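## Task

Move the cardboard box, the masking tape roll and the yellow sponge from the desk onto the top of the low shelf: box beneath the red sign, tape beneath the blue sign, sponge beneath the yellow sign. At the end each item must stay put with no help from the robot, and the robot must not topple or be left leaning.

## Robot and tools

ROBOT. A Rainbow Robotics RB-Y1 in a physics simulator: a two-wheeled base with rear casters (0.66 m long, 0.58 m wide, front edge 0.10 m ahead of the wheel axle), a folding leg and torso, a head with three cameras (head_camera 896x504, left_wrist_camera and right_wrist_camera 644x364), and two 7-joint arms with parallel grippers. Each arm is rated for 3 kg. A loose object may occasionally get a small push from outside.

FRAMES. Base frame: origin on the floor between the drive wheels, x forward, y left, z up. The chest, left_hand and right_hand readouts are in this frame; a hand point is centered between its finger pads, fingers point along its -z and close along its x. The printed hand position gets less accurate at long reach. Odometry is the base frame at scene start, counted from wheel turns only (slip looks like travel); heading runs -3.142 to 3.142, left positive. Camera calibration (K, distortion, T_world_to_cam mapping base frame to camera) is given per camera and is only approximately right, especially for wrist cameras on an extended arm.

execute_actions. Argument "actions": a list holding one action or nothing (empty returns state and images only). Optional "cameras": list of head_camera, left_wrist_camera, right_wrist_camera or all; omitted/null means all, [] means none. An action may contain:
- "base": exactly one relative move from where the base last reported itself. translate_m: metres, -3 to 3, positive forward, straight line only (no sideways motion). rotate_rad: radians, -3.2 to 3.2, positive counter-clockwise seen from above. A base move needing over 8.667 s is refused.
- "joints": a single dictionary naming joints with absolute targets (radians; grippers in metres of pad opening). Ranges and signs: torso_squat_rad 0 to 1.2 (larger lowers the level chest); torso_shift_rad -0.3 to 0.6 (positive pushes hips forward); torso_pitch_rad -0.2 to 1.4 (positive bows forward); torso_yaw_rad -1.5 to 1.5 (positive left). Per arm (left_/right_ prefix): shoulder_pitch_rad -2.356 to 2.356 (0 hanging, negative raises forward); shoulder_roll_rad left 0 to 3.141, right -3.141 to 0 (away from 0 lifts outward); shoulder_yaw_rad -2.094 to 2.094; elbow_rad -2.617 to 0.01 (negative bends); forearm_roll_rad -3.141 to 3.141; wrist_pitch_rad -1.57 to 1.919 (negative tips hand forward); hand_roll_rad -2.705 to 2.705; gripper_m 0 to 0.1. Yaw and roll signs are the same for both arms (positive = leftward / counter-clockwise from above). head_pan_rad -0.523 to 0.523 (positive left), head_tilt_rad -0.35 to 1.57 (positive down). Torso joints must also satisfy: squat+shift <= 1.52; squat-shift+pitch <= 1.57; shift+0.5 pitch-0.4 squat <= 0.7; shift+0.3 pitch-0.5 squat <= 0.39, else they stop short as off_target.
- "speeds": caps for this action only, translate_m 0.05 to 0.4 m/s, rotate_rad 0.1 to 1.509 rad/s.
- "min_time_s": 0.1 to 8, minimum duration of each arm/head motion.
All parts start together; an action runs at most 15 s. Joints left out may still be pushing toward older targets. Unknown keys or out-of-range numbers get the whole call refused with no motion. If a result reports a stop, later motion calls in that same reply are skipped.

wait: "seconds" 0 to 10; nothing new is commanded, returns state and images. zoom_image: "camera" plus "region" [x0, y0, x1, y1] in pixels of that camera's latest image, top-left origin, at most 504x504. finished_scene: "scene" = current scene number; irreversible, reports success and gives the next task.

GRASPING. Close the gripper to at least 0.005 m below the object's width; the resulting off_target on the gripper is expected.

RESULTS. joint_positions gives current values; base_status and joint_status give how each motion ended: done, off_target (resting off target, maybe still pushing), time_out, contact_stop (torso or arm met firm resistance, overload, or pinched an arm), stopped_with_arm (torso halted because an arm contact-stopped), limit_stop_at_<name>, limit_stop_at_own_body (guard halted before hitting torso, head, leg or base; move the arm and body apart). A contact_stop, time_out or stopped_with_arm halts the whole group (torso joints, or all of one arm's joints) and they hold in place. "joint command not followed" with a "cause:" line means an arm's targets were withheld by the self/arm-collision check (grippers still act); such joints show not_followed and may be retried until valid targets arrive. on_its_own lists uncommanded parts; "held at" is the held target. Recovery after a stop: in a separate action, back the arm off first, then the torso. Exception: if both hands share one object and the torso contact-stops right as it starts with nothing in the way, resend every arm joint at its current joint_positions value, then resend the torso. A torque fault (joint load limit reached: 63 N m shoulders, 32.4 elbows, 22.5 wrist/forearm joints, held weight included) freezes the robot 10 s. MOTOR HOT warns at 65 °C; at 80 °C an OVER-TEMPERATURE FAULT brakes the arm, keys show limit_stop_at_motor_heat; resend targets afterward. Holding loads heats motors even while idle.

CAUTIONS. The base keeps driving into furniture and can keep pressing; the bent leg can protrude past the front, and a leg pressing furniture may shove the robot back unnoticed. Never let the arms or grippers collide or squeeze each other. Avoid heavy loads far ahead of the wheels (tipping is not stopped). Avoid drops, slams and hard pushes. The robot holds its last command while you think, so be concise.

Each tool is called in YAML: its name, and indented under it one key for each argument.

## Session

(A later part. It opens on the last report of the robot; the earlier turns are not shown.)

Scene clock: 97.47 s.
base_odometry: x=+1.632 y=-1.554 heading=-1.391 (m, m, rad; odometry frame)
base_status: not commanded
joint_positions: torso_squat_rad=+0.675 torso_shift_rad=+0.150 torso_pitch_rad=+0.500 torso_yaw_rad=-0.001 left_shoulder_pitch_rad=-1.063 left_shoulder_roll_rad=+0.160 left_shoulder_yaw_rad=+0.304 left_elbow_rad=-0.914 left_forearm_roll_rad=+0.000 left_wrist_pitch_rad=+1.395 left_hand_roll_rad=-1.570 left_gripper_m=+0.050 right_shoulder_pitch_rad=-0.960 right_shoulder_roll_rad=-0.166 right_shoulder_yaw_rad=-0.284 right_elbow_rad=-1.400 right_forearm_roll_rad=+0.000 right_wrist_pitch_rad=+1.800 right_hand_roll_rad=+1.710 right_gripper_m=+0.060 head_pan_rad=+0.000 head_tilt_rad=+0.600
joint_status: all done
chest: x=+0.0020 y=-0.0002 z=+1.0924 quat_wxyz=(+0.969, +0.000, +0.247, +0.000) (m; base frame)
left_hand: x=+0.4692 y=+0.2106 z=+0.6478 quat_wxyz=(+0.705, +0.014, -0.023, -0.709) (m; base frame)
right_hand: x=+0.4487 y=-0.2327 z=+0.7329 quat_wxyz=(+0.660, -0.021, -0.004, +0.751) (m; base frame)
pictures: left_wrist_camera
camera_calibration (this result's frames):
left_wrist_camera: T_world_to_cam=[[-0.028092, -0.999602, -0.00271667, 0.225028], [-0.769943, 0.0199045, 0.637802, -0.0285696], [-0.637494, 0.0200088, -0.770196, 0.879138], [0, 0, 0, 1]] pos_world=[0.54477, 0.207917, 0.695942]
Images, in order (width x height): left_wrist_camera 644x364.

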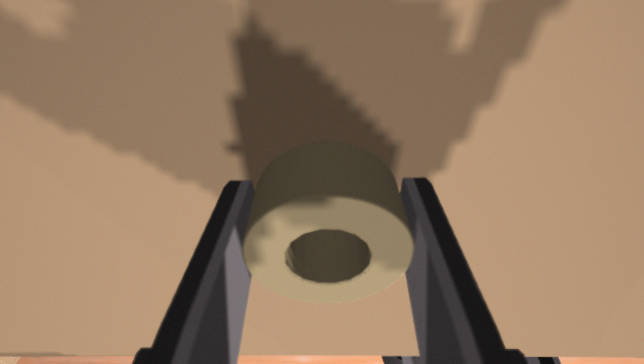

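execute_actions:
  actions:
    - {"joints":{"torso_squat_rad":0.685}}
  cameras: []

execute_actions:
  actions:
    - {"joints":{"left_gripper_m":0.1}}
  cameras: []

execute_actions:
  actions:
    - {"joints":{"torso_squat_rad":0.58}}
  cameras: ["left_wrist_camera"]

execute_actions:
  actions:
    - {"base":{"translate_m":-0.9},"joints":{"torso_squat_rad":0.3,"head_tilt_rad":0.1,"left_shoulder_pitch_rad":-0.96,"left_shoulder_roll_rad":0.143,"left_shoulder_yaw_rad":0.284,"left_elbow_rad":-1.4,"left_wrist_pitch_rad":1.8,"left_hand_roll_rad":-0.2,"right_elbow_rad":-1.75,"right_shoulder_pitch_rad":-0.85},"min_time_s":2.5}
  cameras: ["head_camera"]

execute_actions:
  actions:
    - {"base":{"rotate_rad":-1.6},"joints":{"head_tilt_rad":-0.1}}
  cameras: ["head_camera"]

Scene clock: 108.23 s.
base_odometry: x=+1.632 y=-1.554 heading=-1.391 (m, m, rad; odometry frame)
base_status: not commanded
joint_positions: torso_squat_rad=+0.685 torso_shift_rad=+0.150 torso_pitch_rad=+0.499 torso_yaw_rad=-0.001 left_shoulder_pitch_rad=-1.064 left_shoulder_roll_rad=+0.160 left_shoulder_yaw_rad=+0.304 left_elbow_rad=-0.915 left_forearm_roll_rad=+0.000 left_wrist_pitch_rad=+1.395 left_hand_roll_rad=-1.570 left_gripper_m=+0.050 right_shoulder_pitch_rad=-0.960 right_shoulder_roll_rad=-0.166 right_shoulder_yaw_rad=-0.284 right_elbow_rad=-1.400 right_forearm_roll_rad=+0.000 right_wrist_pitch_rad=+1.800 right_hand_roll_rad=+1.710 right_gripper_m=+0.060 head_pan_rad=+0.000 head_tilt_rad=+0.600
joint_status: all done
chest: x=+0.0011 y=-0.0002 z=+1.0881 quat_wxyz=(+0.969, +0.000, +0.247, +0.000) (m; base frame)
left_hand: x=+0.4690 y=+0.2106 z=+0.6441 quat_wxyz=(+0.705, +0.014, -0.023, -0.709) (m; base frame)
right_hand: x=+0.4479 y=-0.2327 z=+0.7288 quat_wxyz=(+0.660, -0.021, -0.004, +0.751) (m; base frame)
pictures: none
No camera images: the call's "cameras" was empty. Leave "cameras" out to get every camera's image.

Scene clock: 109.37 s.
base_odometry: x=+1.632 y=-1.554 heading=-1.391 (m, m, rad; odometry frame)
base_status: not commanded
joint_positions: torso_squat_rad=+0.685 torso_shift_rad=+0.150 torso_pitch_rad=+0.500 torso_yaw_rad=-0.001 left_shoulder_pitch_rad=-1.064 left_shoulder_roll_rad=+0.160 left_shoulder_yaw_rad=+0.304 left_elbow_rad=-0.915 left_forearm_roll_rad=+0.000 left_wrist_pitch_rad=+1.395 left_hand_roll_rad=-1.570 left_gripper_m=+0.100 right_shoulder_pitch_rad=-0.960 right_shoulder_roll_rad=-0.166 right_shoulder_yaw_rad=-0.284 right_elbow_rad=-1.400 right_forearm_roll_rad=+0.000 right_wrist_pitch_rad=+1.800 right_hand_roll_rad=+1.710 right_gripper_m=+0.060 head_pan_rad=+0.000 head_tilt_rad=+0.600
joint_status: all done
chest: x=+0.0011 y=-0.0002 z=+1.0881 quat_wxyz=(+0.969, +0.000, +0.247, +0.000) (m; base frame)
left_hand: x=+0.4692 y=+0.2105 z=+0.6442 quat_wxyz=(+0.705, +0.014, -0.023, -0.709) (m; base frame)
right_hand: x=+0.4479 y=-0.2327 z=+0.7287 quat_wxyz=(+0.660, -0.021, -0.004, +0.751) (m; base frame)
pictures: none
No camera images: the call's "cameras" was empty. Leave "cameras" out to get every camera's image.

Scene clock: 110.50 s.
base_odometry: x=+1.632 y=-1.554 heading=-1.391 (m, m, rad; odometry frame)
base_status: not commanded
joint_positions: torso_squat_rad=+0.580 torso_shift_rad=+0.150 torso_pitch_rad=+0.500 torso_yaw_rad=-0.001 left_shoulder_pitch_rad=-1.063 left_shoulder_roll_rad=+0.160 left_shoulder_yaw_rad=+0.304 left_elbow_rad=-0.914 left_forearm_roll_rad=+0.000 left_wrist_pitch_rad=+1.395 left_hand_roll_rad=-1.570 left_gripper_m=+0.100 right_shoulder_pitch_rad=-0.960 right_shoulder_roll_rad=-0.166 right_shoulder_yaw_rad=-0.284 right_elbow_rad=-1.400 right_forearm_roll_rad=+0.000 right_wrist_pitch_rad=+1.800 right_hand_roll_rad=+1.710 right_gripper_m=+0.060 head_pan_rad=+0.000 head_tilt_rad=+0.600
joint_status: all done
chest: x=+0.0078 y=-0.0002 z=+1.1310 quat_wxyz=(+0.969, +0.000, +0.247, +0.000) (m; base frame)
left_hand: x=+0.4752 y=+0.2106 z=+0.6864 quat_wxyz=(+0.705, +0.014, -0.023, -0.709) (m; base frame)
right_hand: x=+0.4545 y=-0.2327 z=+0.7714 quat_wxyz=(+0.660, -0.020, -0.004, +0.751) (m; base frame)
pictures: left_wrist_camera
camera_calibration (this result's frames):
left_wrist_camera: T_world_to_cam=[[-0.028022, -0.999604, -0.0027517, 0.225346], [-0.770048, 0.0198315, 0.637677, -0.048473], [-0.63737, 0.019988, -0.770299, 0.912678], [0, 0, 0, 1]] pos_world=[0.550702, 0.207975, 0.734565]
Images, in order (width x height): left_wrist_camera 644x364.

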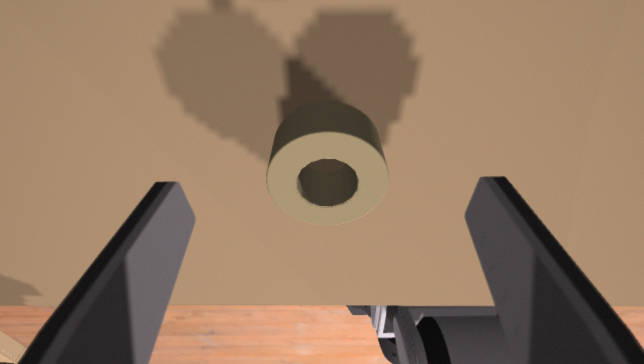

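Scene clock: 114.43 s.
base_odometry: x=+1.472 y=-0.669 heading=-1.392 (m, m, rad; odometry frame)
base_status: done
joint_positions: torso_squat_rad=+0.300 torso_shift_rad=+0.150 torso_pitch_rad=+0.500 torso_yaw_rad=-0.001 left_shoulder_pitch_rad=-0.960 left_shoulder_roll_rad=+0.143 left_shoulder_yaw_rad=+0.284 left_elbow_rad=-1.400 left_forearm_roll_rad=+0.000 left_wrist_pitch_rad=+1.800 left_hand_roll_rad=-0.200 left_gripper_m=+0.100 right_shoulder_pitch_rad=-0.850 right_shoulder_roll_rad=-0.166 right_shoulder_yaw_rad=-0.284 right_elbow_rad=-1.750 right_forearm_roll_rad=+0.000 right_wrist_pitch_rad=+1.800 right_hand_roll_rad=+1.710 right_gripper_m=+0.060 head_pan_rad=+0.000 head_tilt_rad=+0.100
joint_status: all done
chest: x=+0.0202 y=-0.0002 z=+1.2133 quat_wxyz=(+0.969, +0.000, +0.247, +0.000) (m; base frame)
left_hand: x=+0.4646 y=+0.2195 z=+0.8510 quat_wxyz=(+0.995, +0.001, -0.015, -0.100) (m; base frame)
right_hand: x=+0.4801 y=-0.2521 z=+0.9106 quat_wxyz=(+0.662, -0.121, -0.075, +0.736) (m; base frame)
pictures: head_camera
camera_calibration (this result's frames):
head_camera: T_world_to_cam=[[-0.00767376, -0.999832, -0.0166712, 0.0193086], [-0.538827, 0.0181787, -0.84222, 1.28831], [0.842381, 0.00251989, -0.538876, 0.575214], [0, 0, 0, 1]] pos_world=[0.209772, -0.00556391, 1.39533]
Images, in order (width x height): head_camera 896x504.

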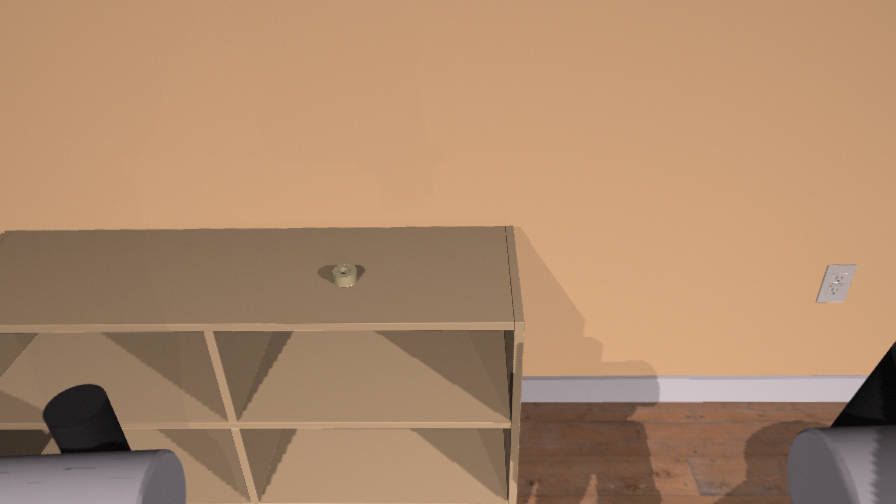

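Scene clock: 118.33 s.
base_odometry: x=+1.472 y=-0.668 heading=-2.991 (m, m, rad; odometry frame)
base_status: done
joint_positions: torso_squat_rad=+0.300 torso_shift_rad=+0.150 torso_pitch_rad=+0.500 torso_yaw_rad=-0.001 left_shoulder_pitch_rad=-0.960 left_shoulder_roll_rad=+0.143 left_shoulder_yaw_rad=+0.284 left_elbow_rad=-1.400 left_forearm_roll_rad=+0.000 left_wrist_pitch_rad=+1.800 left_hand_roll_rad=-0.200 left_gripper_m=+0.100 right_shoulder_pitch_rad=-0.850 right_shoulder_roll_rad=-0.166 right_shoulder_yaw_rad=-0.284 right_elbow_rad=-1.750 right_forearm_roll_rad=+0.000 right_wrist_pitch_rad=+1.800 right_hand_roll_rad=+1.710 right_gripper_m=+0.060 head_pan_rad=+0.000 head_tilt_rad=-0.100
joint_status: all done
chest: x=+0.0202 y=-0.0002 z=+1.2133 quat_wxyz=(+0.969, +0.000, +0.247, +0.000) (m; base frame)
left_hand: x=+0.4646 y=+0.2195 z=+0.8510 quat_wxyz=(+0.995, +0.001, -0.015, -0.100) (m; base frame)
right_hand: x=+0.4801 y=-0.2521 z=+0.9106 quat_wxyz=(+0.662, -0.121, -0.075, +0.736) (m; base frame)
pictures: head_camera
camera_calibration (this result's frames):
head_camera: T_world_to_cam=[[-0.0041124, -0.999834, -0.017759, 0.0203299], [-0.360759, 0.0180466, -0.932484, 1.38861], [0.93265, 0.00257198, -0.360774, 0.317502], [0, 0, 0, 1]] pos_world=[0.204919, -0.00554968, 1.40976]
Images, in order (width x height): head_camera 896x504.

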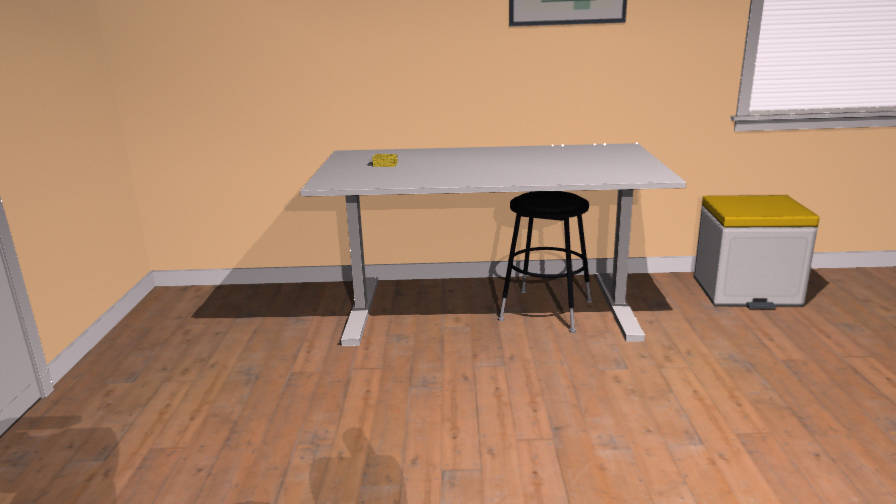

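execute_actions:
  actions:
    - {"base":{"translate_m":2.35},"joints":{"head_tilt_rad":0.45,"torso_shift_rad":0.25}}
  cameras: ["head_camera"]

Scene clock: 128.80 s.
base_odometry: x=-0.852 y=-1.020 heading=-2.991 (m, m, rad; odometry frame)
base_status: done
joint_positions: torso_squat_rad=+0.300 torso_shift_rad=+0.250 torso_pitch_rad=+0.500 torso_yaw_rad=-0.001 left_shoulder_pitch_rad=-0.960 left_shoulder_roll_rad=+0.143 left_shoulder_yaw_rad=+0.284 left_elbow_rad=-1.400 left_forearm_roll_rad=+0.000 left_wrist_pitch_rad=+1.800 left_hand_roll_rad=-0.200 left_gripper_m=+0.100 right_shoulder_pitch_rad=-0.850 right_shoulder_roll_rad=-0.166 right_shoulder_yaw_rad=-0.284 right_elbow_rad=-1.750 right_forearm_roll_rad=+0.000 right_wrist_pitch_rad=+1.800 right_hand_roll_rad=+1.710 right_gripper_m=+0.060 head_pan_rad=+0.000 head_tilt_rad=+0.450
joint_status: all done
chest: x=+0.0858 y=-0.0002 z=+1.2000 quat_wxyz=(+0.969, +0.000, +0.247, +0.000) (m; base frame)
left_hand: x=+0.5302 y=+0.2195 z=+0.8377 quat_wxyz=(+0.995, +0.001, -0.015, -0.100) (m; base frame)
right_hand: x=+0.5457 y=-0.2520 z=+0.8974 quat_wxyz=(+0.662, -0.121, -0.075, +0.736) (m; base frame)
pictures: head_camera
camera_calibration (this result's frames):
head_camera: T_world_to_cam=[[-0.0131387, -0.999827, -0.0131303, 0.0158651], [-0.794956, 0.0184099, -0.606387, 1.042], [0.606524, 0.00247084, -0.795061, 0.909908], [0, 0, 0, 1]] pos_world=[0.276669, -0.005569, 1.35549]
Images, in order (width x height): head_camera 896x504.

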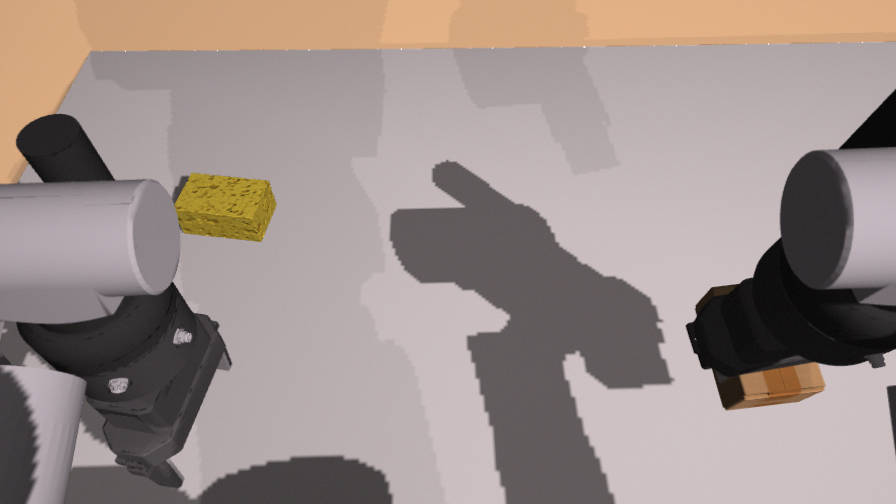

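execute_actions:
  actions:
    - {"base":{"translate_m":0.275},"joints":{"head_tilt_rad":0.7,"left_shoulder_roll_rad":0.215,"left_hand_roll_rad":-0.2}}
  cameras: ["head_camera","left_wrist_camera"]

Scene clock: 137.97 s.
base_odometry: x=-1.124 y=-1.061 heading=-2.991 (m, m, rad; odometry frame)
base_status: done
joint_positions: torso_squat_rad=+0.300 torso_shift_rad=+0.250 torso_pitch_rad=+0.500 torso_yaw_rad=-0.001 left_shoulder_pitch_rad=-0.960 left_shoulder_roll_rad=+0.215 left_shoulder_yaw_rad=+0.284 left_elbow_rad=-1.400 left_forearm_roll_rad=+0.000 left_wrist_pitch_rad=+1.800 left_hand_roll_rad=-0.200 left_gripper_m=+0.100 right_shoulder_pitch_rad=-0.850 right_shoulder_roll_rad=-0.166 right_shoulder_yaw_rad=-0.284 right_elbow_rad=-1.750 right_forearm_roll_rad=+0.000 right_wrist_pitch_rad=+1.800 right_hand_roll_rad=+1.710 right_gripper_m=+0.060 head_pan_rad=+0.000 head_tilt_rad=+0.700
joint_status: all done
chest: x=+0.0858 y=-0.0002 z=+1.2000 quat_wxyz=(+0.969, +0.000, +0.247, +0.000) (m; base frame)
left_hand: x=+0.5382 y=+0.2580 z=+0.8471 quat_wxyz=(+0.995, +0.033, -0.022, -0.086) (m; base frame)
right_hand: x=+0.5457 y=-0.2520 z=+0.8974 quat_wxyz=(+0.662, -0.121, -0.075, +0.736) (m; base frame)
pictures: head_camera, left_wrist_camera
camera_calibration (this result's frames):
head_camera: T_world_to_cam=[[-0.0161254, -0.999825, -0.00950765, 0.011569], [-0.920264, 0.018559, -0.390858, 0.772984], [0.390966, 0.0024468, -0.920402, 1.12432], [0, 0, 0, 1]] pos_world=[0.271963, -0.00552989, 1.33707]
left_wrist_camera: T_world_to_cam=[[0.980704, -0.194091, 0.0234207, -0.498027], [-0.166235, -0.764853, 0.622388, -0.212965], [-0.102886, -0.614271, -0.782359, 0.961896], [0, 0, 0, 1]] pos_world=[0.551981, 0.331316, 0.896758]
Images, in order (width x height): head_camera 896x504, left_wrist_camera 644x364.

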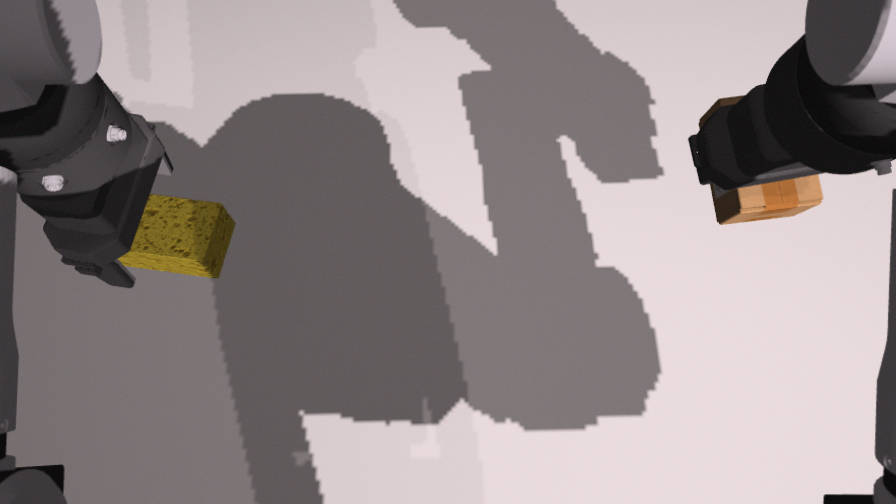

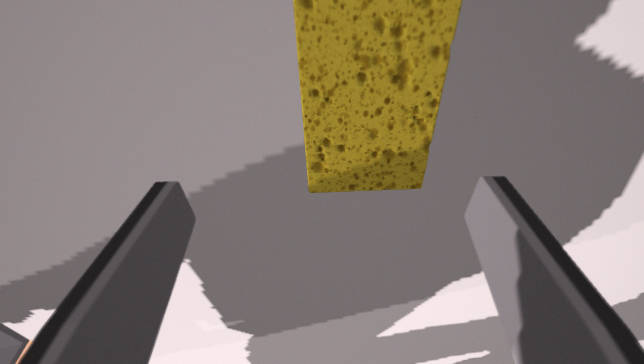

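execute_actions:
  actions:
    - {"joints":{"left_shoulder_pitch_rad":-1.063,"left_shoulder_roll_rad":0.24,"left_shoulder_yaw_rad":0.304,"left_elbow_rad":-0.914,"left_wrist_pitch_rad":1.42},"min_time_s":1.2}
  cameras: ["head_camera","left_wrist_camera"]

Scene clock: 144.77 s.
base_odometry: x=-1.124 y=-1.061 heading=-2.991 (m, m, rad; odometry frame)
base_status: not commanded
joint_positions: torso_squat_rad=+0.300 torso_shift_rad=+0.250 torso_pitch_rad=+0.500 torso_yaw_rad=-0.001 left_shoulder_pitch_rad=-1.063 left_shoulder_roll_rad=+0.240 left_shoulder_yaw_rad=+0.304 left_elbow_rad=-0.914 left_forearm_roll_rad=+0.000 left_wrist_pitch_rad=+1.420 left_hand_roll_rad=-0.200 left_gripper_m=+0.100 right_shoulder_pitch_rad=-0.850 right_shoulder_roll_rad=-0.166 right_shoulder_yaw_rad=-0.284 right_elbow_rad=-1.750 right_forearm_roll_rad=+0.000 right_wrist_pitch_rad=+1.800 right_hand_roll_rad=+1.710 right_gripper_m=+0.060 head_pan_rad=+0.000 head_tilt_rad=+0.700
joint_status: all done
chest: x=+0.0858 y=-0.0002 z=+1.2000 quat_wxyz=(+0.969, +0.000, +0.247, +0.000) (m; base frame)
left_hand: x=+0.5588 y=+0.2607 z=+0.7663 quat_wxyz=(+0.996, +0.029, -0.022, -0.084) (m; base frame)
right_hand: x=+0.5457 y=-0.2520 z=+0.8974 quat_wxyz=(+0.662, -0.121, -0.075, +0.736) (m; base frame)
pictures: head_camera, left_wrist_camera
camera_calibration (this result's frames):
head_camera: T_world_to_cam=[[-0.0161252, -0.999825, -0.00950797, 0.0115693], [-0.920263, 0.0185589, -0.390859, 0.772985], [0.390967, 0.00244716, -0.920401, 1.12432], [0, 0, 0, 1]] pos_world=[0.271962, -0.0055299, 1.33707]
left_wrist_camera: T_world_to_cam=[[0.981336, -0.190743, 0.0244333, -0.517735], [-0.163404, -0.760125, 0.628895, -0.164974], [-0.101385, -0.621149, -0.777107, 0.899371], [0, 0, 0, 1]] pos_world=[0.572297, 0.334488, 0.815308]
Images, in order (width x height): head_camera 896x504, left_wrist_camera 644x364.

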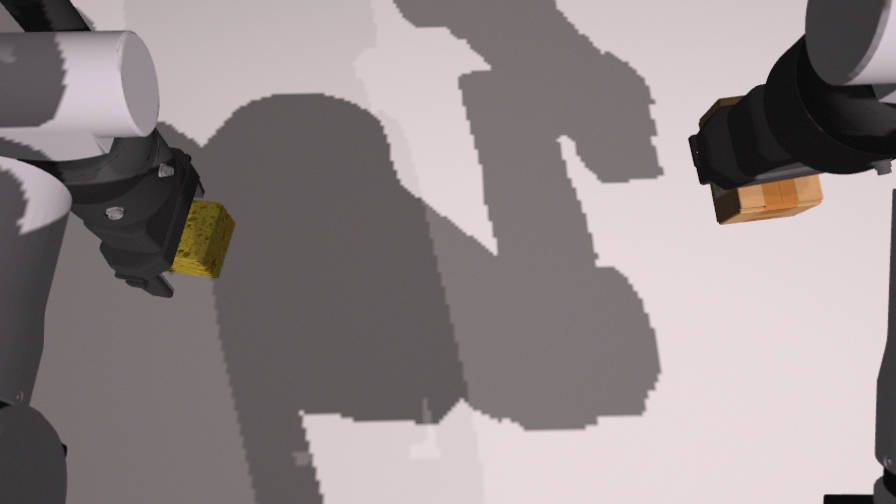

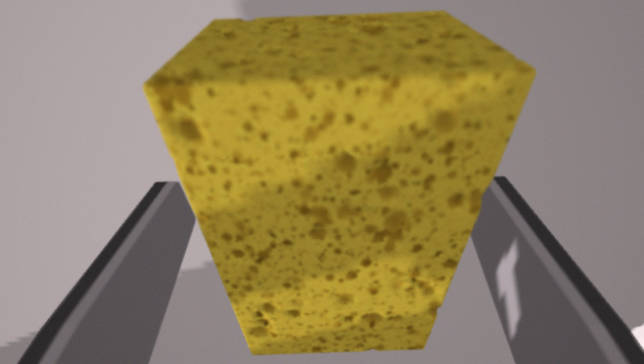

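execute_actions:
  actions:
    - {"joints":{"torso_squat_rad":0.328,"left_gripper_m":0.045}}
  cameras: ["left_wrist_camera"]

execute_actions:
  actions:
    - {"joints":{"torso_pitch_rad":0.44}}
  cameras: ["left_wrist_camera"]

execute_actions:
  actions:
    - {"base":{"translate_m":-1.5},"joints":{"head_tilt_rad":-0.1}}
  cameras: ["left_wrist_camera"]

execute_actions:
  actions:
    - {"base":{"rotate_rad":-2.87},"joints":{"torso_pitch_rad":0.5}}

Scene clock: 157.43 s.
base_odometry: x=-1.124 y=-1.061 heading=-2.991 (m, m, rad; odometry frame)
base_status: not commanded
joint_positions: torso_squat_rad=+0.328 torso_shift_rad=+0.250 torso_pitch_rad=+0.500 torso_yaw_rad=-0.001 left_shoulder_pitch_rad=-1.063 left_shoulder_roll_rad=+0.240 left_shoulder_yaw_rad=+0.304 left_elbow_rad=-0.914 left_forearm_roll_rad=+0.000 left_wrist_pitch_rad=+1.420 left_hand_roll_rad=-0.200 left_gripper_m=+0.060 right_shoulder_pitch_rad=-0.850 right_shoulder_roll_rad=-0.166 right_shoulder_yaw_rad=-0.284 right_elbow_rad=-1.750 right_forearm_roll_rad=+0.000 right_wrist_pitch_rad=+1.800 right_hand_roll_rad=+1.710 right_gripper_m=+0.060 head_pan_rad=+0.000 head_tilt_rad=+0.700
joint_status: left_gripper_m off_target (ended at +0.060, target +0.045); the others done
chest: x=+0.0842 y=-0.0002 z=+1.1942 quat_wxyz=(+0.969, +0.000, +0.247, +0.000) (m; base frame)
left_hand: x=+0.5573 y=+0.2607 z=+0.7606 quat_wxyz=(+0.996, +0.029, -0.022, -0.084) (m; base frame)
right_hand: x=+0.5442 y=-0.2520 z=+0.8916 quat_wxyz=(+0.662, -0.122, -0.075, +0.736) (m; base frame)
pictures: left_wrist_camera
camera_calibration (this result's frames):
left_wrist_camera: T_world_to_cam=[[0.981329, -0.190753, 0.0246308, -0.516285], [-0.163538, -0.76012, 0.628866, -0.161521], [-0.101236, -0.621152, -0.777124, 0.894694], [0, 0, 0, 1]] pos_world=[0.570806, 0.334483, 0.809579]
Images, in order (width x height): left_wrist_camera 644x364.

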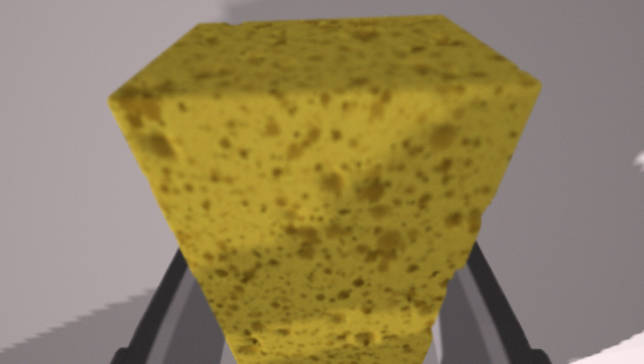

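Scene clock: 158.40 s.
base_odometry: x=-1.124 y=-1.061 heading=-2.991 (m, m, rad; odometry frame)
base_status: not commanded
joint_positions: torso_squat_rad=+0.328 torso_shift_rad=+0.250 torso_pitch_rad=+0.440 torso_yaw_rad=-0.001 left_shoulder_pitch_rad=-1.063 left_shoulder_roll_rad=+0.240 left_shoulder_yaw_rad=+0.304 left_elbow_rad=-0.914 left_forearm_roll_rad=+0.000 left_wrist_pitch_rad=+1.420 left_hand_roll_rad=-0.200 left_gripper_m=+0.060 right_shoulder_pitch_rad=-0.850 right_shoulder_roll_rad=-0.166 right_shoulder_yaw_rad=-0.284 right_elbow_rad=-1.750 right_forearm_roll_rad=+0.000 right_wrist_pitch_rad=+1.800 right_hand_roll_rad=+1.710 right_gripper_m=+0.060 head_pan_rad=+0.000 head_tilt_rad=+0.700
joint_status: all done
chest: x=+0.0677 y=-0.0002 z=+1.2026 quat_wxyz=(+0.976, +0.000, +0.218, +0.000) (m; base frame)
left_hand: x=+0.5659 y=+0.2607 z=+0.7981 quat_wxyz=(+0.995, +0.032, -0.052, -0.084) (m; base frame)
right_hand: x=+0.5450 y=-0.2520 z=+0.9281 quat_wxyz=(+0.659, -0.143, -0.095, +0.732) (m; base frame)
pictures: left_wrist_camera
camera_calibration (this result's frames):
left_wrist_camera: T_world_to_cam=[[0.978087, -0.190786, 0.0833505, -0.570694], [-0.200928, -0.760117, 0.617941, -0.153828], [-0.0545383, -0.621147, -0.781794, 0.901997], [0, 0, 0, 1]] pos_world=[0.576473, 0.334465, 0.8478]
Images, in order (width x height): left_wrist_camera 644x364.

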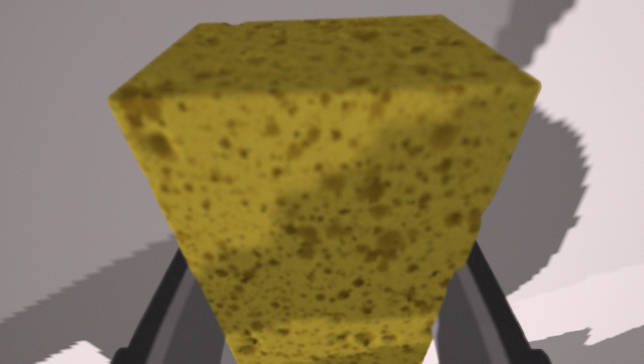

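Scene clock: 163.73 s.
base_odometry: x=+0.360 y=-0.836 heading=-2.990 (m, m, rad; odometry frame)
base_status: done
joint_positions: torso_squat_rad=+0.328 torso_shift_rad=+0.250 torso_pitch_rad=+0.440 torso_yaw_rad=-0.001 left_shoulder_pitch_rad=-1.063 left_shoulder_roll_rad=+0.240 left_shoulder_yaw_rad=+0.304 left_elbow_rad=-0.914 left_forearm_roll_rad=+0.000 left_wrist_pitch_rad=+1.420 left_hand_roll_rad=-0.200 left_gripper_m=+0.060 right_shoulder_pitch_rad=-0.850 right_shoulder_roll_rad=-0.166 right_shoulder_yaw_rad=-0.284 right_elbow_rad=-1.750 right_forearm_roll_rad=+0.000 right_wrist_pitch_rad=+1.800 right_hand_roll_rad=+1.710 right_gripper_m=+0.060 head_pan_rad=+0.000 head_tilt_rad=-0.100
joint_status: all done
chest: x=+0.0677 y=-0.0002 z=+1.2026 quat_wxyz=(+0.976, +0.000, +0.218, +0.000) (m; base frame)
left_hand: x=+0.5659 y=+0.2607 z=+0.7981 quat_wxyz=(+0.995, +0.032, -0.052, -0.084) (m; base frame)
right_hand: x=+0.5449 y=-0.2521 z=+0.9281 quat_wxyz=(+0.659, -0.143, -0.095, +0.732) (m; base frame)
pictures: left_wrist_camera
camera_calibration (this result's frames):
left_wrist_camera: T_world_to_cam=[[0.978095, -0.190742, 0.0833556, -0.570691], [-0.200899, -0.760143, 0.617917, -0.153802], [-0.0545004, -0.621128, -0.781812, 0.902014], [0, 0, 0, 1]] pos_world=[0.576451, 0.3345, 0.847813]
Images, in order (width x height): left_wrist_camera 644x364.

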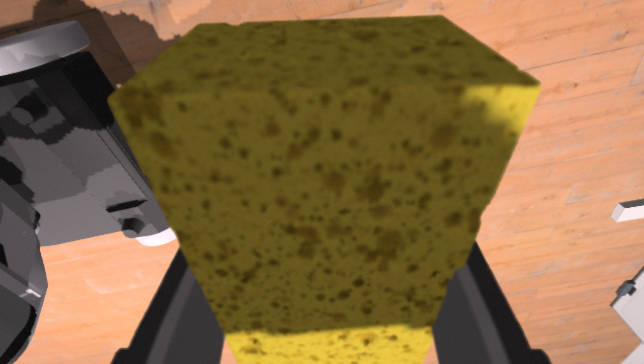

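Scene clock: 168.83 s.
base_odometry: x=+0.360 y=-0.836 heading=+0.423 (m, m, rad; odometry frame)
base_status: done
joint_positions: torso_squat_rad=+0.328 torso_shift_rad=+0.250 torso_pitch_rad=+0.500 torso_yaw_rad=-0.001 left_shoulder_pitch_rad=-1.063 left_shoulder_roll_rad=+0.240 left_shoulder_yaw_rad=+0.304 left_elbow_rad=-0.914 left_forearm_roll_rad=+0.000 left_wrist_pitch_rad=+1.420 left_hand_roll_rad=-0.200 left_gripper_m=+0.060 right_shoulder_pitch_rad=-0.850 right_shoulder_roll_rad=-0.166 right_shoulder_yaw_rad=-0.284 right_elbow_rad=-1.750 right_forearm_roll_rad=+0.000 right_wrist_pitch_rad=+1.800 right_hand_roll_rad=+1.710 right_gripper_m=+0.060 head_pan_rad=+0.000 head_tilt_rad=-0.100
joint_status: all done
chest: x=+0.0843 y=-0.0002 z=+1.1941 quat_wxyz=(+0.969, +0.000, +0.247, +0.000) (m; base frame)
left_hand: x=+0.5574 y=+0.2609 z=+0.7606 quat_wxyz=(+0.996, +0.029, -0.022, -0.084) (m; base frame)
right_hand: x=+0.5442 y=-0.2521 z=+0.8915 quat_wxyz=(+0.662, -0.121, -0.075, +0.736) (m; base frame)
pictures: head_camera, left_wrist_camera, right_wrist_camera
camera_calibration (this result's frames):
head_camera: T_world_to_cam=[[-0.00412447, -0.999834, -0.0177284, 0.0202506], [-0.360836, 0.0180221, -0.932455, 1.39383], [0.93262, 0.00255115, -0.36085, 0.250911], [0, 0, 0, 1]] pos_world=[0.269023, -0.00551261, 1.39058]
left_wrist_camera: T_world_to_cam=[[0.981363, -0.190583, 0.0246098, -0.516425], [-0.163415, -0.760283, 0.628701, -0.161261], [-0.101109, -0.621005, -0.777258, 0.894791], [0, 0, 0, 1]] pos_world=[0.570919, 0.334644, 0.809578]
right_wrist_camera: T_world_to_cam=[[0.0572602, -0.994238, 0.0906256, -0.357597], [-0.905261, -0.0134292, 0.424644, 0.137691], [-0.42098, -0.106355, -0.900813, 1.09753], [0, 0, 0, 1]] pos_world=[0.607162, -0.236959, 0.962611]
Images, in order (width x height): head_camera 896x504, left_wrist_camera 644x364, right_wrist_camera 644x364.

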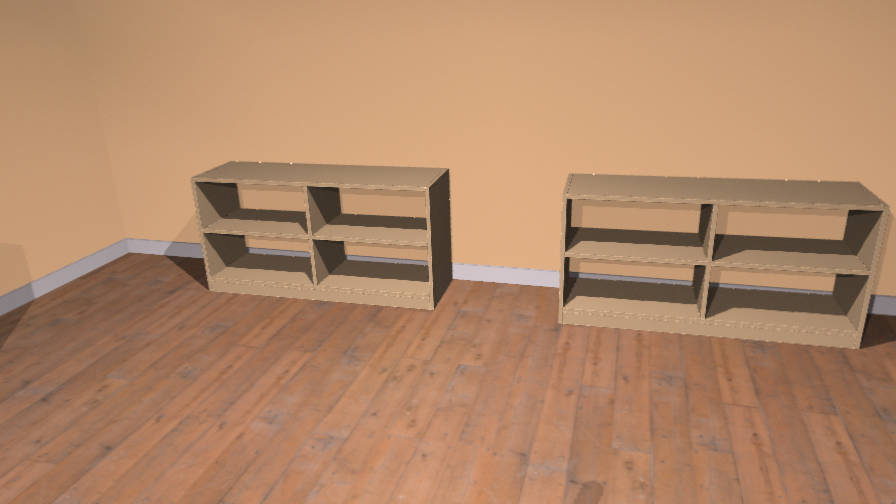

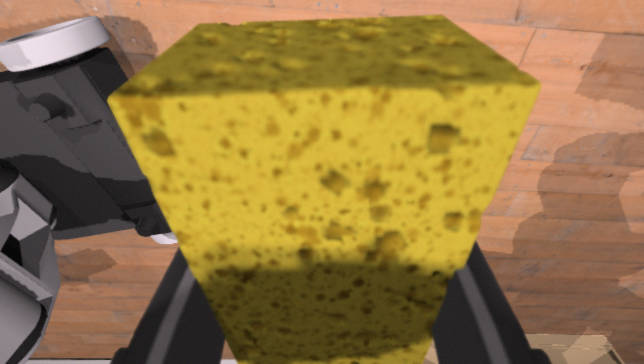

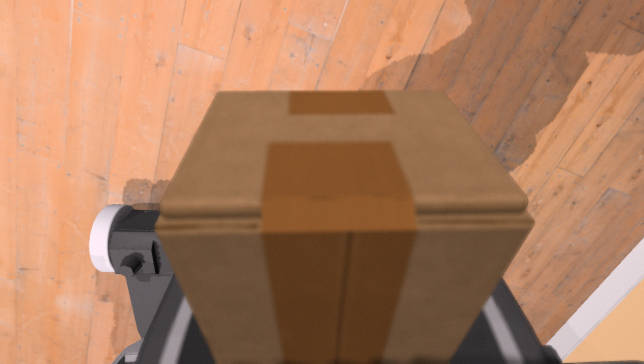

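execute_actions:
  actions:
    - {"base":{"translate_m":2.72},"joints":{"head_tilt_rad":0.55,"torso_squat_rad":0.52,"right_shoulder_pitch_rad":-0.55,"right_shoulder_roll_rad":-0.07,"right_shoulder_yaw_rad":-0.18,"right_elbow_rad":-2.05,"right_wrist_pitch_rad":1.9},"min_time_s":3}
  cameras: ["head_camera","left_wrist_camera"]

Scene clock: 182.47 s.
base_odometry: x=+2.840 y=+0.280 heading=+0.423 (m, m, rad; odometry frame)
base_status: done
joint_positions: torso_squat_rad=+0.520 torso_shift_rad=+0.250 torso_pitch_rad=+0.500 torso_yaw_rad=-0.001 left_shoulder_pitch_rad=-1.063 left_shoulder_roll_rad=+0.240 left_shoulder_yaw_rad=+0.304 left_elbow_rad=-0.914 left_forearm_roll_rad=+0.000 left_wrist_pitch_rad=+1.420 left_hand_roll_rad=-0.200 left_gripper_m=+0.060 right_shoulder_pitch_rad=-0.550 right_shoulder_roll_rad=-0.070 right_shoulder_yaw_rad=-0.180 right_elbow_rad=-2.050 right_forearm_roll_rad=+0.000 right_wrist_pitch_rad=+1.900 right_hand_roll_rad=+1.710 right_gripper_m=+0.060 head_pan_rad=+0.000 head_tilt_rad=+0.550
joint_status: all done
chest: x=+0.0706 y=-0.0001 z=+1.1406 quat_wxyz=(+0.969, +0.000, +0.247, +0.000) (m; base frame)
left_hand: x=+0.5437 y=+0.2609 z=+0.7071 quat_wxyz=(+0.996, +0.029, -0.022, -0.084) (m; base frame)
right_hand: x=+0.4268 y=-0.2296 z=+0.8060 quat_wxyz=(+0.653, -0.074, -0.049, +0.752) (m; base frame)
pictures: head_camera, left_wrist_camera
camera_calibration (this result's frames):
head_camera: T_world_to_cam=[[-0.0144513, -0.999826, -0.0117625, 0.0133978], [-0.85152, 0.0184723, -0.523997, 0.896904], [0.524123, 0.00244359, -0.851639, 0.961083], [0, 0, 0, 1]] pos_world=[0.260199, -0.00552092, 1.28863]
left_wrist_camera: T_world_to_cam=[[0.981362, -0.190589, 0.0245845, -0.501671], [-0.163403, -0.760279, 0.628709, -0.129862], [-0.101134, -0.621009, -0.777252, 0.851848], [0, 0, 0, 1]] pos_world=[0.557252, 0.334661, 0.756079]
Images, in order (width x height): head_camera 896x504, left_wrist_camera 644x364.

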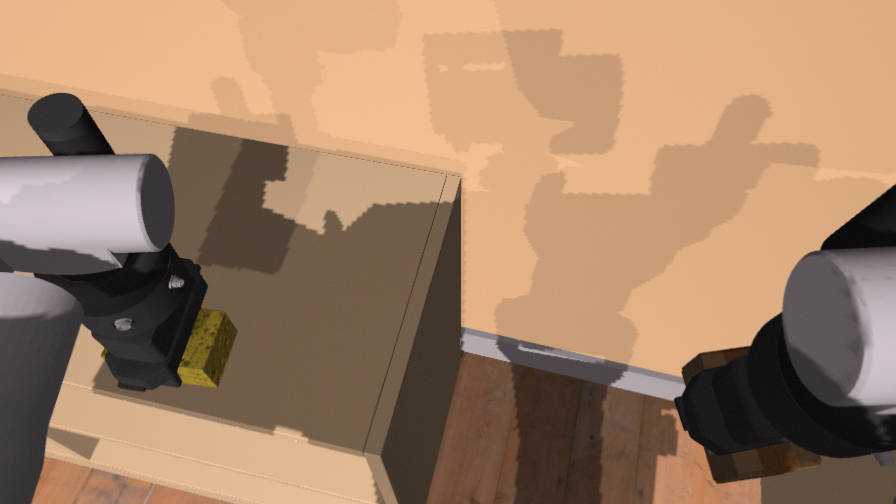

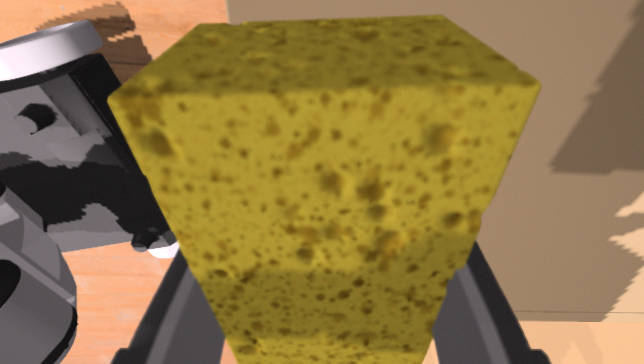

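execute_actions:
  actions:
    - {"base":{"translate_m":0.13},"joints":{"torso_squat_rad":0.62}}
  cameras: []

execute_actions:
  actions:
    - {"joints":{"torso_squat_rad":0.67}}
  cameras: ["head_camera"]

Scene clock: 188.20 s.
base_odometry: x=+2.958 y=+0.334 heading=+0.423 (m, m, rad; odometry frame)
base_status: done
joint_positions: torso_squat_rad=+0.620 torso_shift_rad=+0.250 torso_pitch_rad=+0.500 torso_yaw_rad=-0.001 left_shoulder_pitch_rad=-1.063 left_shoulder_roll_rad=+0.240 left_shoulder_yaw_rad=+0.304 left_elbow_rad=-0.914 left_forearm_roll_rad=+0.000 left_wrist_pitch_rad=+1.420 left_hand_roll_rad=-0.200 left_gripper_m=+0.060 right_shoulder_pitch_rad=-0.550 right_shoulder_roll_rad=-0.070 right_shoulder_yaw_rad=-0.180 right_elbow_rad=-2.050 right_forearm_roll_rad=+0.000 right_wrist_pitch_rad=+1.900 right_hand_roll_rad=+1.710 right_gripper_m=+0.060 head_pan_rad=+0.000 head_tilt_rad=+0.550
joint_status: all done
chest: x=+0.0613 y=-0.0001 z=+1.1041 quat_wxyz=(+0.969, +0.000, +0.247, +0.000) (m; base frame)
left_hand: x=+0.5344 y=+0.2609 z=+0.6705 quat_wxyz=(+0.996, +0.029, -0.022, -0.084) (m; base frame)
right_hand: x=+0.4174 y=-0.2296 z=+0.7694 quat_wxyz=(+0.653, -0.074, -0.049, +0.752) (m; base frame)
pictures: none
No camera images: the call's "cameras" was empty. Leave "cameras" out to get every camera's image.

Scene clock: 189.07 s.
base_odometry: x=+2.958 y=+0.334 heading=+0.423 (m, m, rad; odometry frame)
base_status: not commanded
joint_positions: torso_squat_rad=+0.670 torso_shift_rad=+0.250 torso_pitch_rad=+0.500 torso_yaw_rad=-0.001 left_shoulder_pitch_rad=-1.063 left_shoulder_roll_rad=+0.240 left_shoulder_yaw_rad=+0.304 left_elbow_rad=-0.914 left_forearm_roll_rad=+0.000 left_wrist_pitch_rad=+1.420 left_hand_roll_rad=-0.200 left_gripper_m=+0.060 right_shoulder_pitch_rad=-0.550 right_shoulder_roll_rad=-0.070 right_shoulder_yaw_rad=-0.180 right_elbow_rad=-2.050 right_forearm_roll_rad=+0.000 right_wrist_pitch_rad=+1.900 right_hand_roll_rad=+1.710 right_gripper_m=+0.060 head_pan_rad=+0.000 head_tilt_rad=+0.550
joint_status: all done
chest: x=+0.0560 y=-0.0001 z=+1.0837 quat_wxyz=(+0.969, +0.000, +0.247, +0.000) (m; base frame)
left_hand: x=+0.5292 y=+0.2609 z=+0.6502 quat_wxyz=(+0.996, +0.029, -0.022, -0.084) (m; base frame)
right_hand: x=+0.4121 y=-0.2296 z=+0.7490 quat_wxyz=(+0.653, -0.074, -0.049, +0.752) (m; base frame)
pictures: head_camera
camera_calibration (this result's frames):
head_camera: T_world_to_cam=[[-0.0144497, -0.999826, -0.0117644, 0.0125422], [-0.851445, 0.0184723, -0.524118, 0.854747], [0.524244, 0.00244341, -0.851564, 0.920173], [0, 0, 0, 1]] pos_world=[0.245556, -0.00549751, 1.23172]
Images, in order (width x height): head_camera 896x504.

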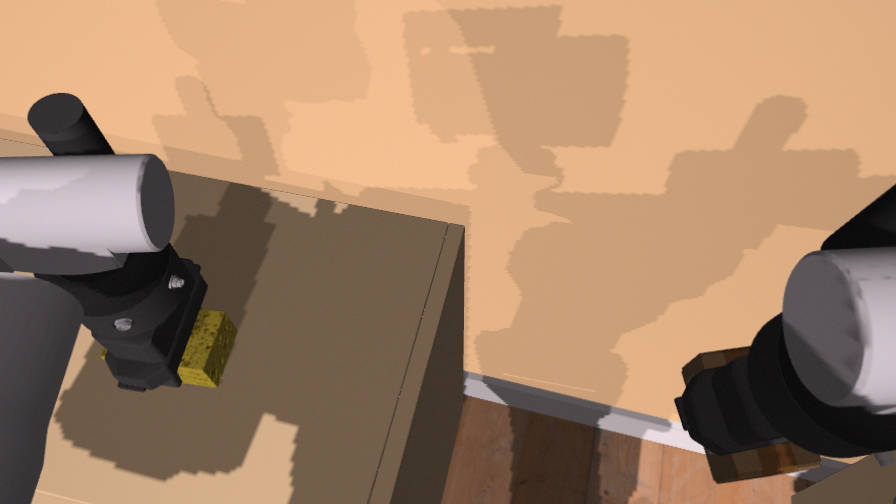

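execute_actions:
  actions:
    - {"joints":{"torso_squat_rad":0.677}}
  cameras: []

execute_actions:
  actions:
    - {"joints":{"left_gripper_m":0.1}}
  cameras: []

execute_actions:
  actions:
    - {"joints":{"torso_squat_rad":0.52}}
  cameras: ["left_wrist_camera"]

execute_actions:
  actions:
    - {"base":{"translate_m":-0.45},"joints":{"head_tilt_rad":0.3,"left_shoulder_pitch_rad":-0.45,"left_shoulder_roll_rad":0.06,"left_shoulder_yaw_rad":0.16,"left_elbow_rad":-2.2,"left_wrist_pitch_rad":1.9},"min_time_s":2}
  cameras: ["head_camera"]

execute_actions:
  actions:
    - {"base":{"rotate_rad":-0.63},"joints":{"right_shoulder_pitch_rad":-1.063,"right_shoulder_roll_rad":-0.195,"right_shoulder_yaw_rad":-0.304,"right_elbow_rad":-0.914,"right_wrist_pitch_rad":1.42},"min_time_s":2.2}
  cameras: ["head_camera"]

Scene clock: 199.57 s.
base_odometry: x=+2.958 y=+0.334 heading=+0.423 (m, m, rad; odometry frame)
base_status: not commanded
joint_positions: torso_squat_rad=+0.677 torso_shift_rad=+0.250 torso_pitch_rad=+0.499 torso_yaw_rad=-0.001 left_shoulder_pitch_rad=-1.064 left_shoulder_roll_rad=+0.240 left_shoulder_yaw_rad=+0.304 left_elbow_rad=-0.915 left_forearm_roll_rad=+0.000 left_wrist_pitch_rad=+1.420 left_hand_roll_rad=-0.200 left_gripper_m=+0.060 right_shoulder_pitch_rad=-0.550 right_shoulder_roll_rad=-0.070 right_shoulder_yaw_rad=-0.180 right_elbow_rad=-2.050 right_forearm_roll_rad=+0.000 right_wrist_pitch_rad=+1.900 right_hand_roll_rad=+1.710 right_gripper_m=+0.060 head_pan_rad=+0.000 head_tilt_rad=+0.550
joint_status: all done
chest: x=+0.0549 y=-0.0002 z=+1.0809 quat_wxyz=(+0.969, +0.000, +0.247, +0.000) (m; base frame)
left_hand: x=+0.5292 y=+0.2608 z=+0.6485 quat_wxyz=(+0.996, +0.030, -0.024, -0.084) (m; base frame)
right_hand: x=+0.4113 y=-0.2296 z=+0.7464 quat_wxyz=(+0.653, -0.074, -0.050, +0.752) (m; base frame)
pictures: none
No camera images: the call's "cameras" was empty. Leave "cameras" out to get every camera's image.

Scene clock: 200.60 s.
base_odometry: x=+2.958 y=+0.334 heading=+0.423 (m, m, rad; odometry frame)
base_status: not commanded
joint_positions: torso_squat_rad=+0.677 torso_shift_rad=+0.250 torso_pitch_rad=+0.500 torso_yaw_rad=-0.001 left_shoulder_pitch_rad=-1.064 left_shoulder_roll_rad=+0.240 left_shoulder_yaw_rad=+0.304 left_elbow_rad=-0.914 left_forearm_roll_rad=+0.000 left_wrist_pitch_rad=+1.420 left_hand_roll_rad=-0.200 left_gripper_m=+0.100 right_shoulder_pitch_rad=-0.550 right_shoulder_roll_rad=-0.070 right_shoulder_yaw_rad=-0.180 right_elbow_rad=-2.050 right_forearm_roll_rad=+0.000 right_wrist_pitch_rad=+1.900 right_hand_roll_rad=+1.710 right_gripper_m=+0.060 head_pan_rad=+0.000 head_tilt_rad=+0.550
joint_status: all done
chest: x=+0.0552 y=-0.0002 z=+1.0807 quat_wxyz=(+0.969, +0.000, +0.247, +0.000) (m; base frame)
left_hand: x=+0.5286 y=+0.2611 z=+0.6475 quat_wxyz=(+0.996, +0.030, -0.023, -0.084) (m; base frame)
right_hand: x=+0.4114 y=-0.2296 z=+0.7461 quat_wxyz=(+0.653, -0.074, -0.050, +0.752) (m; base frame)
pictures: none
No camera images: the call's "cameras" was empty. Leave "cameras" out to get every camera's image.

Scene clock: 201.93 s.
base_odometry: x=+2.958 y=+0.334 heading=+0.423 (m, m, rad; odometry frame)
base_status: not commanded
joint_positions: torso_squat_rad=+0.520 torso_shift_rad=+0.250 torso_pitch_rad=+0.500 torso_yaw_rad=-0.001 left_shoulder_pitch_rad=-1.063 left_shoulder_roll_rad=+0.240 left_shoulder_yaw_rad=+0.304 left_elbow_rad=-0.914 left_forearm_roll_rad=+0.000 left_wrist_pitch_rad=+1.420 left_hand_roll_rad=-0.200 left_gripper_m=+0.100 right_shoulder_pitch_rad=-0.550 right_shoulder_roll_rad=-0.070 right_shoulder_yaw_rad=-0.180 right_elbow_rad=-2.050 right_forearm_roll_rad=+0.000 right_wrist_pitch_rad=+1.900 right_hand_roll_rad=+1.710 right_gripper_m=+0.060 head_pan_rad=+0.000 head_tilt_rad=+0.550
joint_status: all done
chest: x=+0.0706 y=-0.0002 z=+1.1406 quat_wxyz=(+0.969, +0.000, +0.247, +0.000) (m; base frame)
left_hand: x=+0.5438 y=+0.2611 z=+0.7072 quat_wxyz=(+0.996, +0.030, -0.022, -0.084) (m; base frame)
right_hand: x=+0.4267 y=-0.2296 z=+0.8059 quat_wxyz=(+0.653, -0.074, -0.049, +0.752) (m; base frame)
pictures: left_wrist_camera
camera_calibration (this result's frames):
left_wrist_camera: T_world_to_cam=[[0.981381, -0.190472, 0.0247447, -0.501859], [-0.163448, -0.760502, 0.628428, -0.129497], [-0.10088, -0.620772, -0.777474, 0.852006], [0, 0, 0, 1]] pos_world=[0.557299, 0.334828, 0.75621]
Images, in order (width x height): left_wrist_camera 644x364.

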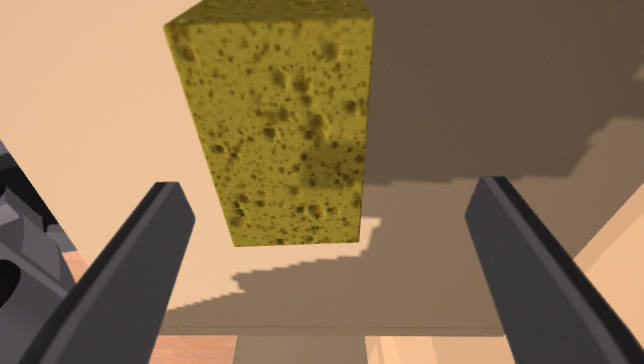

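Scene clock: 204.43 s.
base_odometry: x=+2.548 y=+0.149 heading=+0.423 (m, m, rad; odometry frame)
base_status: done
joint_positions: torso_squat_rad=+0.520 torso_shift_rad=+0.250 torso_pitch_rad=+0.500 torso_yaw_rad=-0.001 left_shoulder_pitch_rad=-0.450 left_shoulder_roll_rad=+0.060 left_shoulder_yaw_rad=+0.160 left_elbow_rad=-2.200 left_forearm_roll_rad=+0.000 left_wrist_pitch_rad=+1.900 left_hand_roll_rad=-0.200 left_gripper_m=+0.100 right_shoulder_pitch_rad=-0.550 right_shoulder_roll_rad=-0.070 right_shoulder_yaw_rad=-0.180 right_elbow_rad=-2.050 right_forearm_roll_rad=+0.000 right_wrist_pitch_rad=+1.900 right_hand_roll_rad=+1.710 right_gripper_m=+0.060 head_pan_rad=+0.000 head_tilt_rad=+0.300
joint_status: all done
chest: x=+0.0706 y=-0.0002 z=+1.1407 quat_wxyz=(+0.969, +0.000, +0.247, +0.000) (m; base frame)
left_hand: x=+0.4069 y=+0.2334 z=+0.8187 quat_wxyz=(+0.989, +0.026, -0.113, -0.096) (m; base frame)
right_hand: x=+0.4266 y=-0.2296 z=+0.8059 quat_wxyz=(+0.653, -0.074, -0.049, +0.752) (m; base frame)
pictures: head_camera
camera_calibration (this result's frames):
head_camera: T_world_to_cam=[[-0.0109566, -0.99983, -0.0148604, 0.016788], [-0.695395, 0.0182979, -0.718394, 1.12166], [0.718544, 0.00246274, -0.695477, 0.721154], [0, 0, 0, 1]] pos_world=[0.262, -0.00551489, 1.30759]
Images, in order (width x height): head_camera 896x504.

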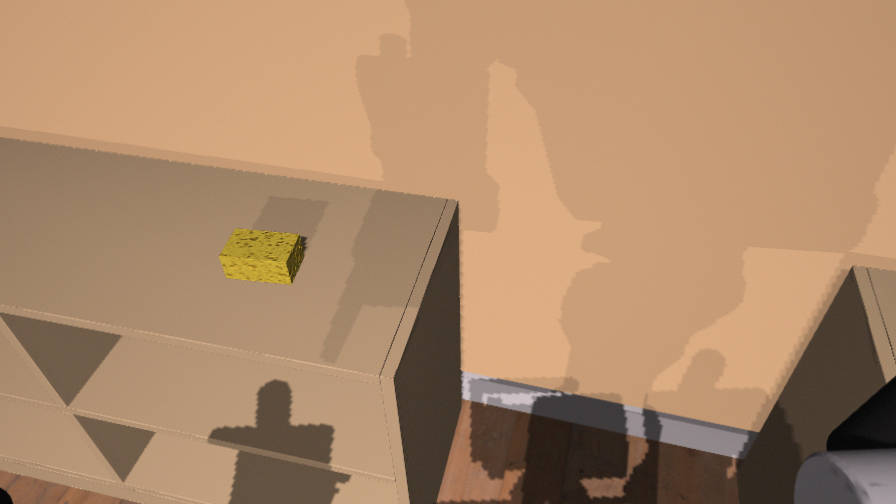

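Scene clock: 207.03 s.
base_odometry: x=+2.548 y=+0.149 heading=-0.206 (m, m, rad; odometry frame)
base_status: done
joint_positions: torso_squat_rad=+0.520 torso_shift_rad=+0.250 torso_pitch_rad=+0.500 torso_yaw_rad=-0.001 left_shoulder_pitch_rad=-0.450 left_shoulder_roll_rad=+0.060 left_shoulder_yaw_rad=+0.160 left_elbow_rad=-2.200 left_forearm_roll_rad=+0.000 left_wrist_pitch_rad=+1.900 left_hand_roll_rad=-0.200 left_gripper_m=+0.100 right_shoulder_pitch_rad=-1.063 right_shoulder_roll_rad=-0.195 right_shoulder_yaw_rad=-0.304 right_elbow_rad=-0.914 right_forearm_roll_rad=+0.000 right_wrist_pitch_rad=+1.420 right_hand_roll_rad=+1.710 right_gripper_m=+0.060 head_pan_rad=+0.000 head_tilt_rad=+0.300
joint_status: all done
chest: x=+0.0706 y=-0.0001 z=+1.1407 quat_wxyz=(+0.969, +0.000, +0.247, +0.000) (m; base frame)
left_hand: x=+0.4069 y=+0.2333 z=+0.8187 quat_wxyz=(+0.989, +0.026, -0.113, -0.097) (m; base frame)
right_hand: x=+0.5369 y=-0.2338 z=+0.7003 quat_wxyz=(+0.660, -0.020, -0.005, +0.751) (m; base frame)
pictures: head_camera
camera_calibration (this result's frames):
head_camera: T_world_to_cam=[[-0.0109659, -0.99983, -0.0148366, 0.0167729], [-0.695394, 0.0182873, -0.718396, 1.12166], [0.718545, 0.00243948, -0.695476, 0.721152], [0, 0, 0, 1]] pos_world=[0.262, -0.00550137, 1.30759]
Images, in order (width x height): head_camera 896x504.

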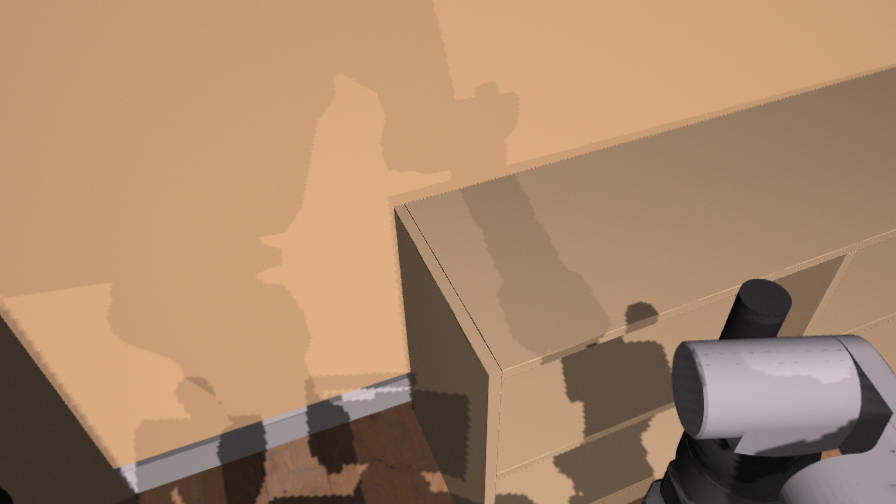

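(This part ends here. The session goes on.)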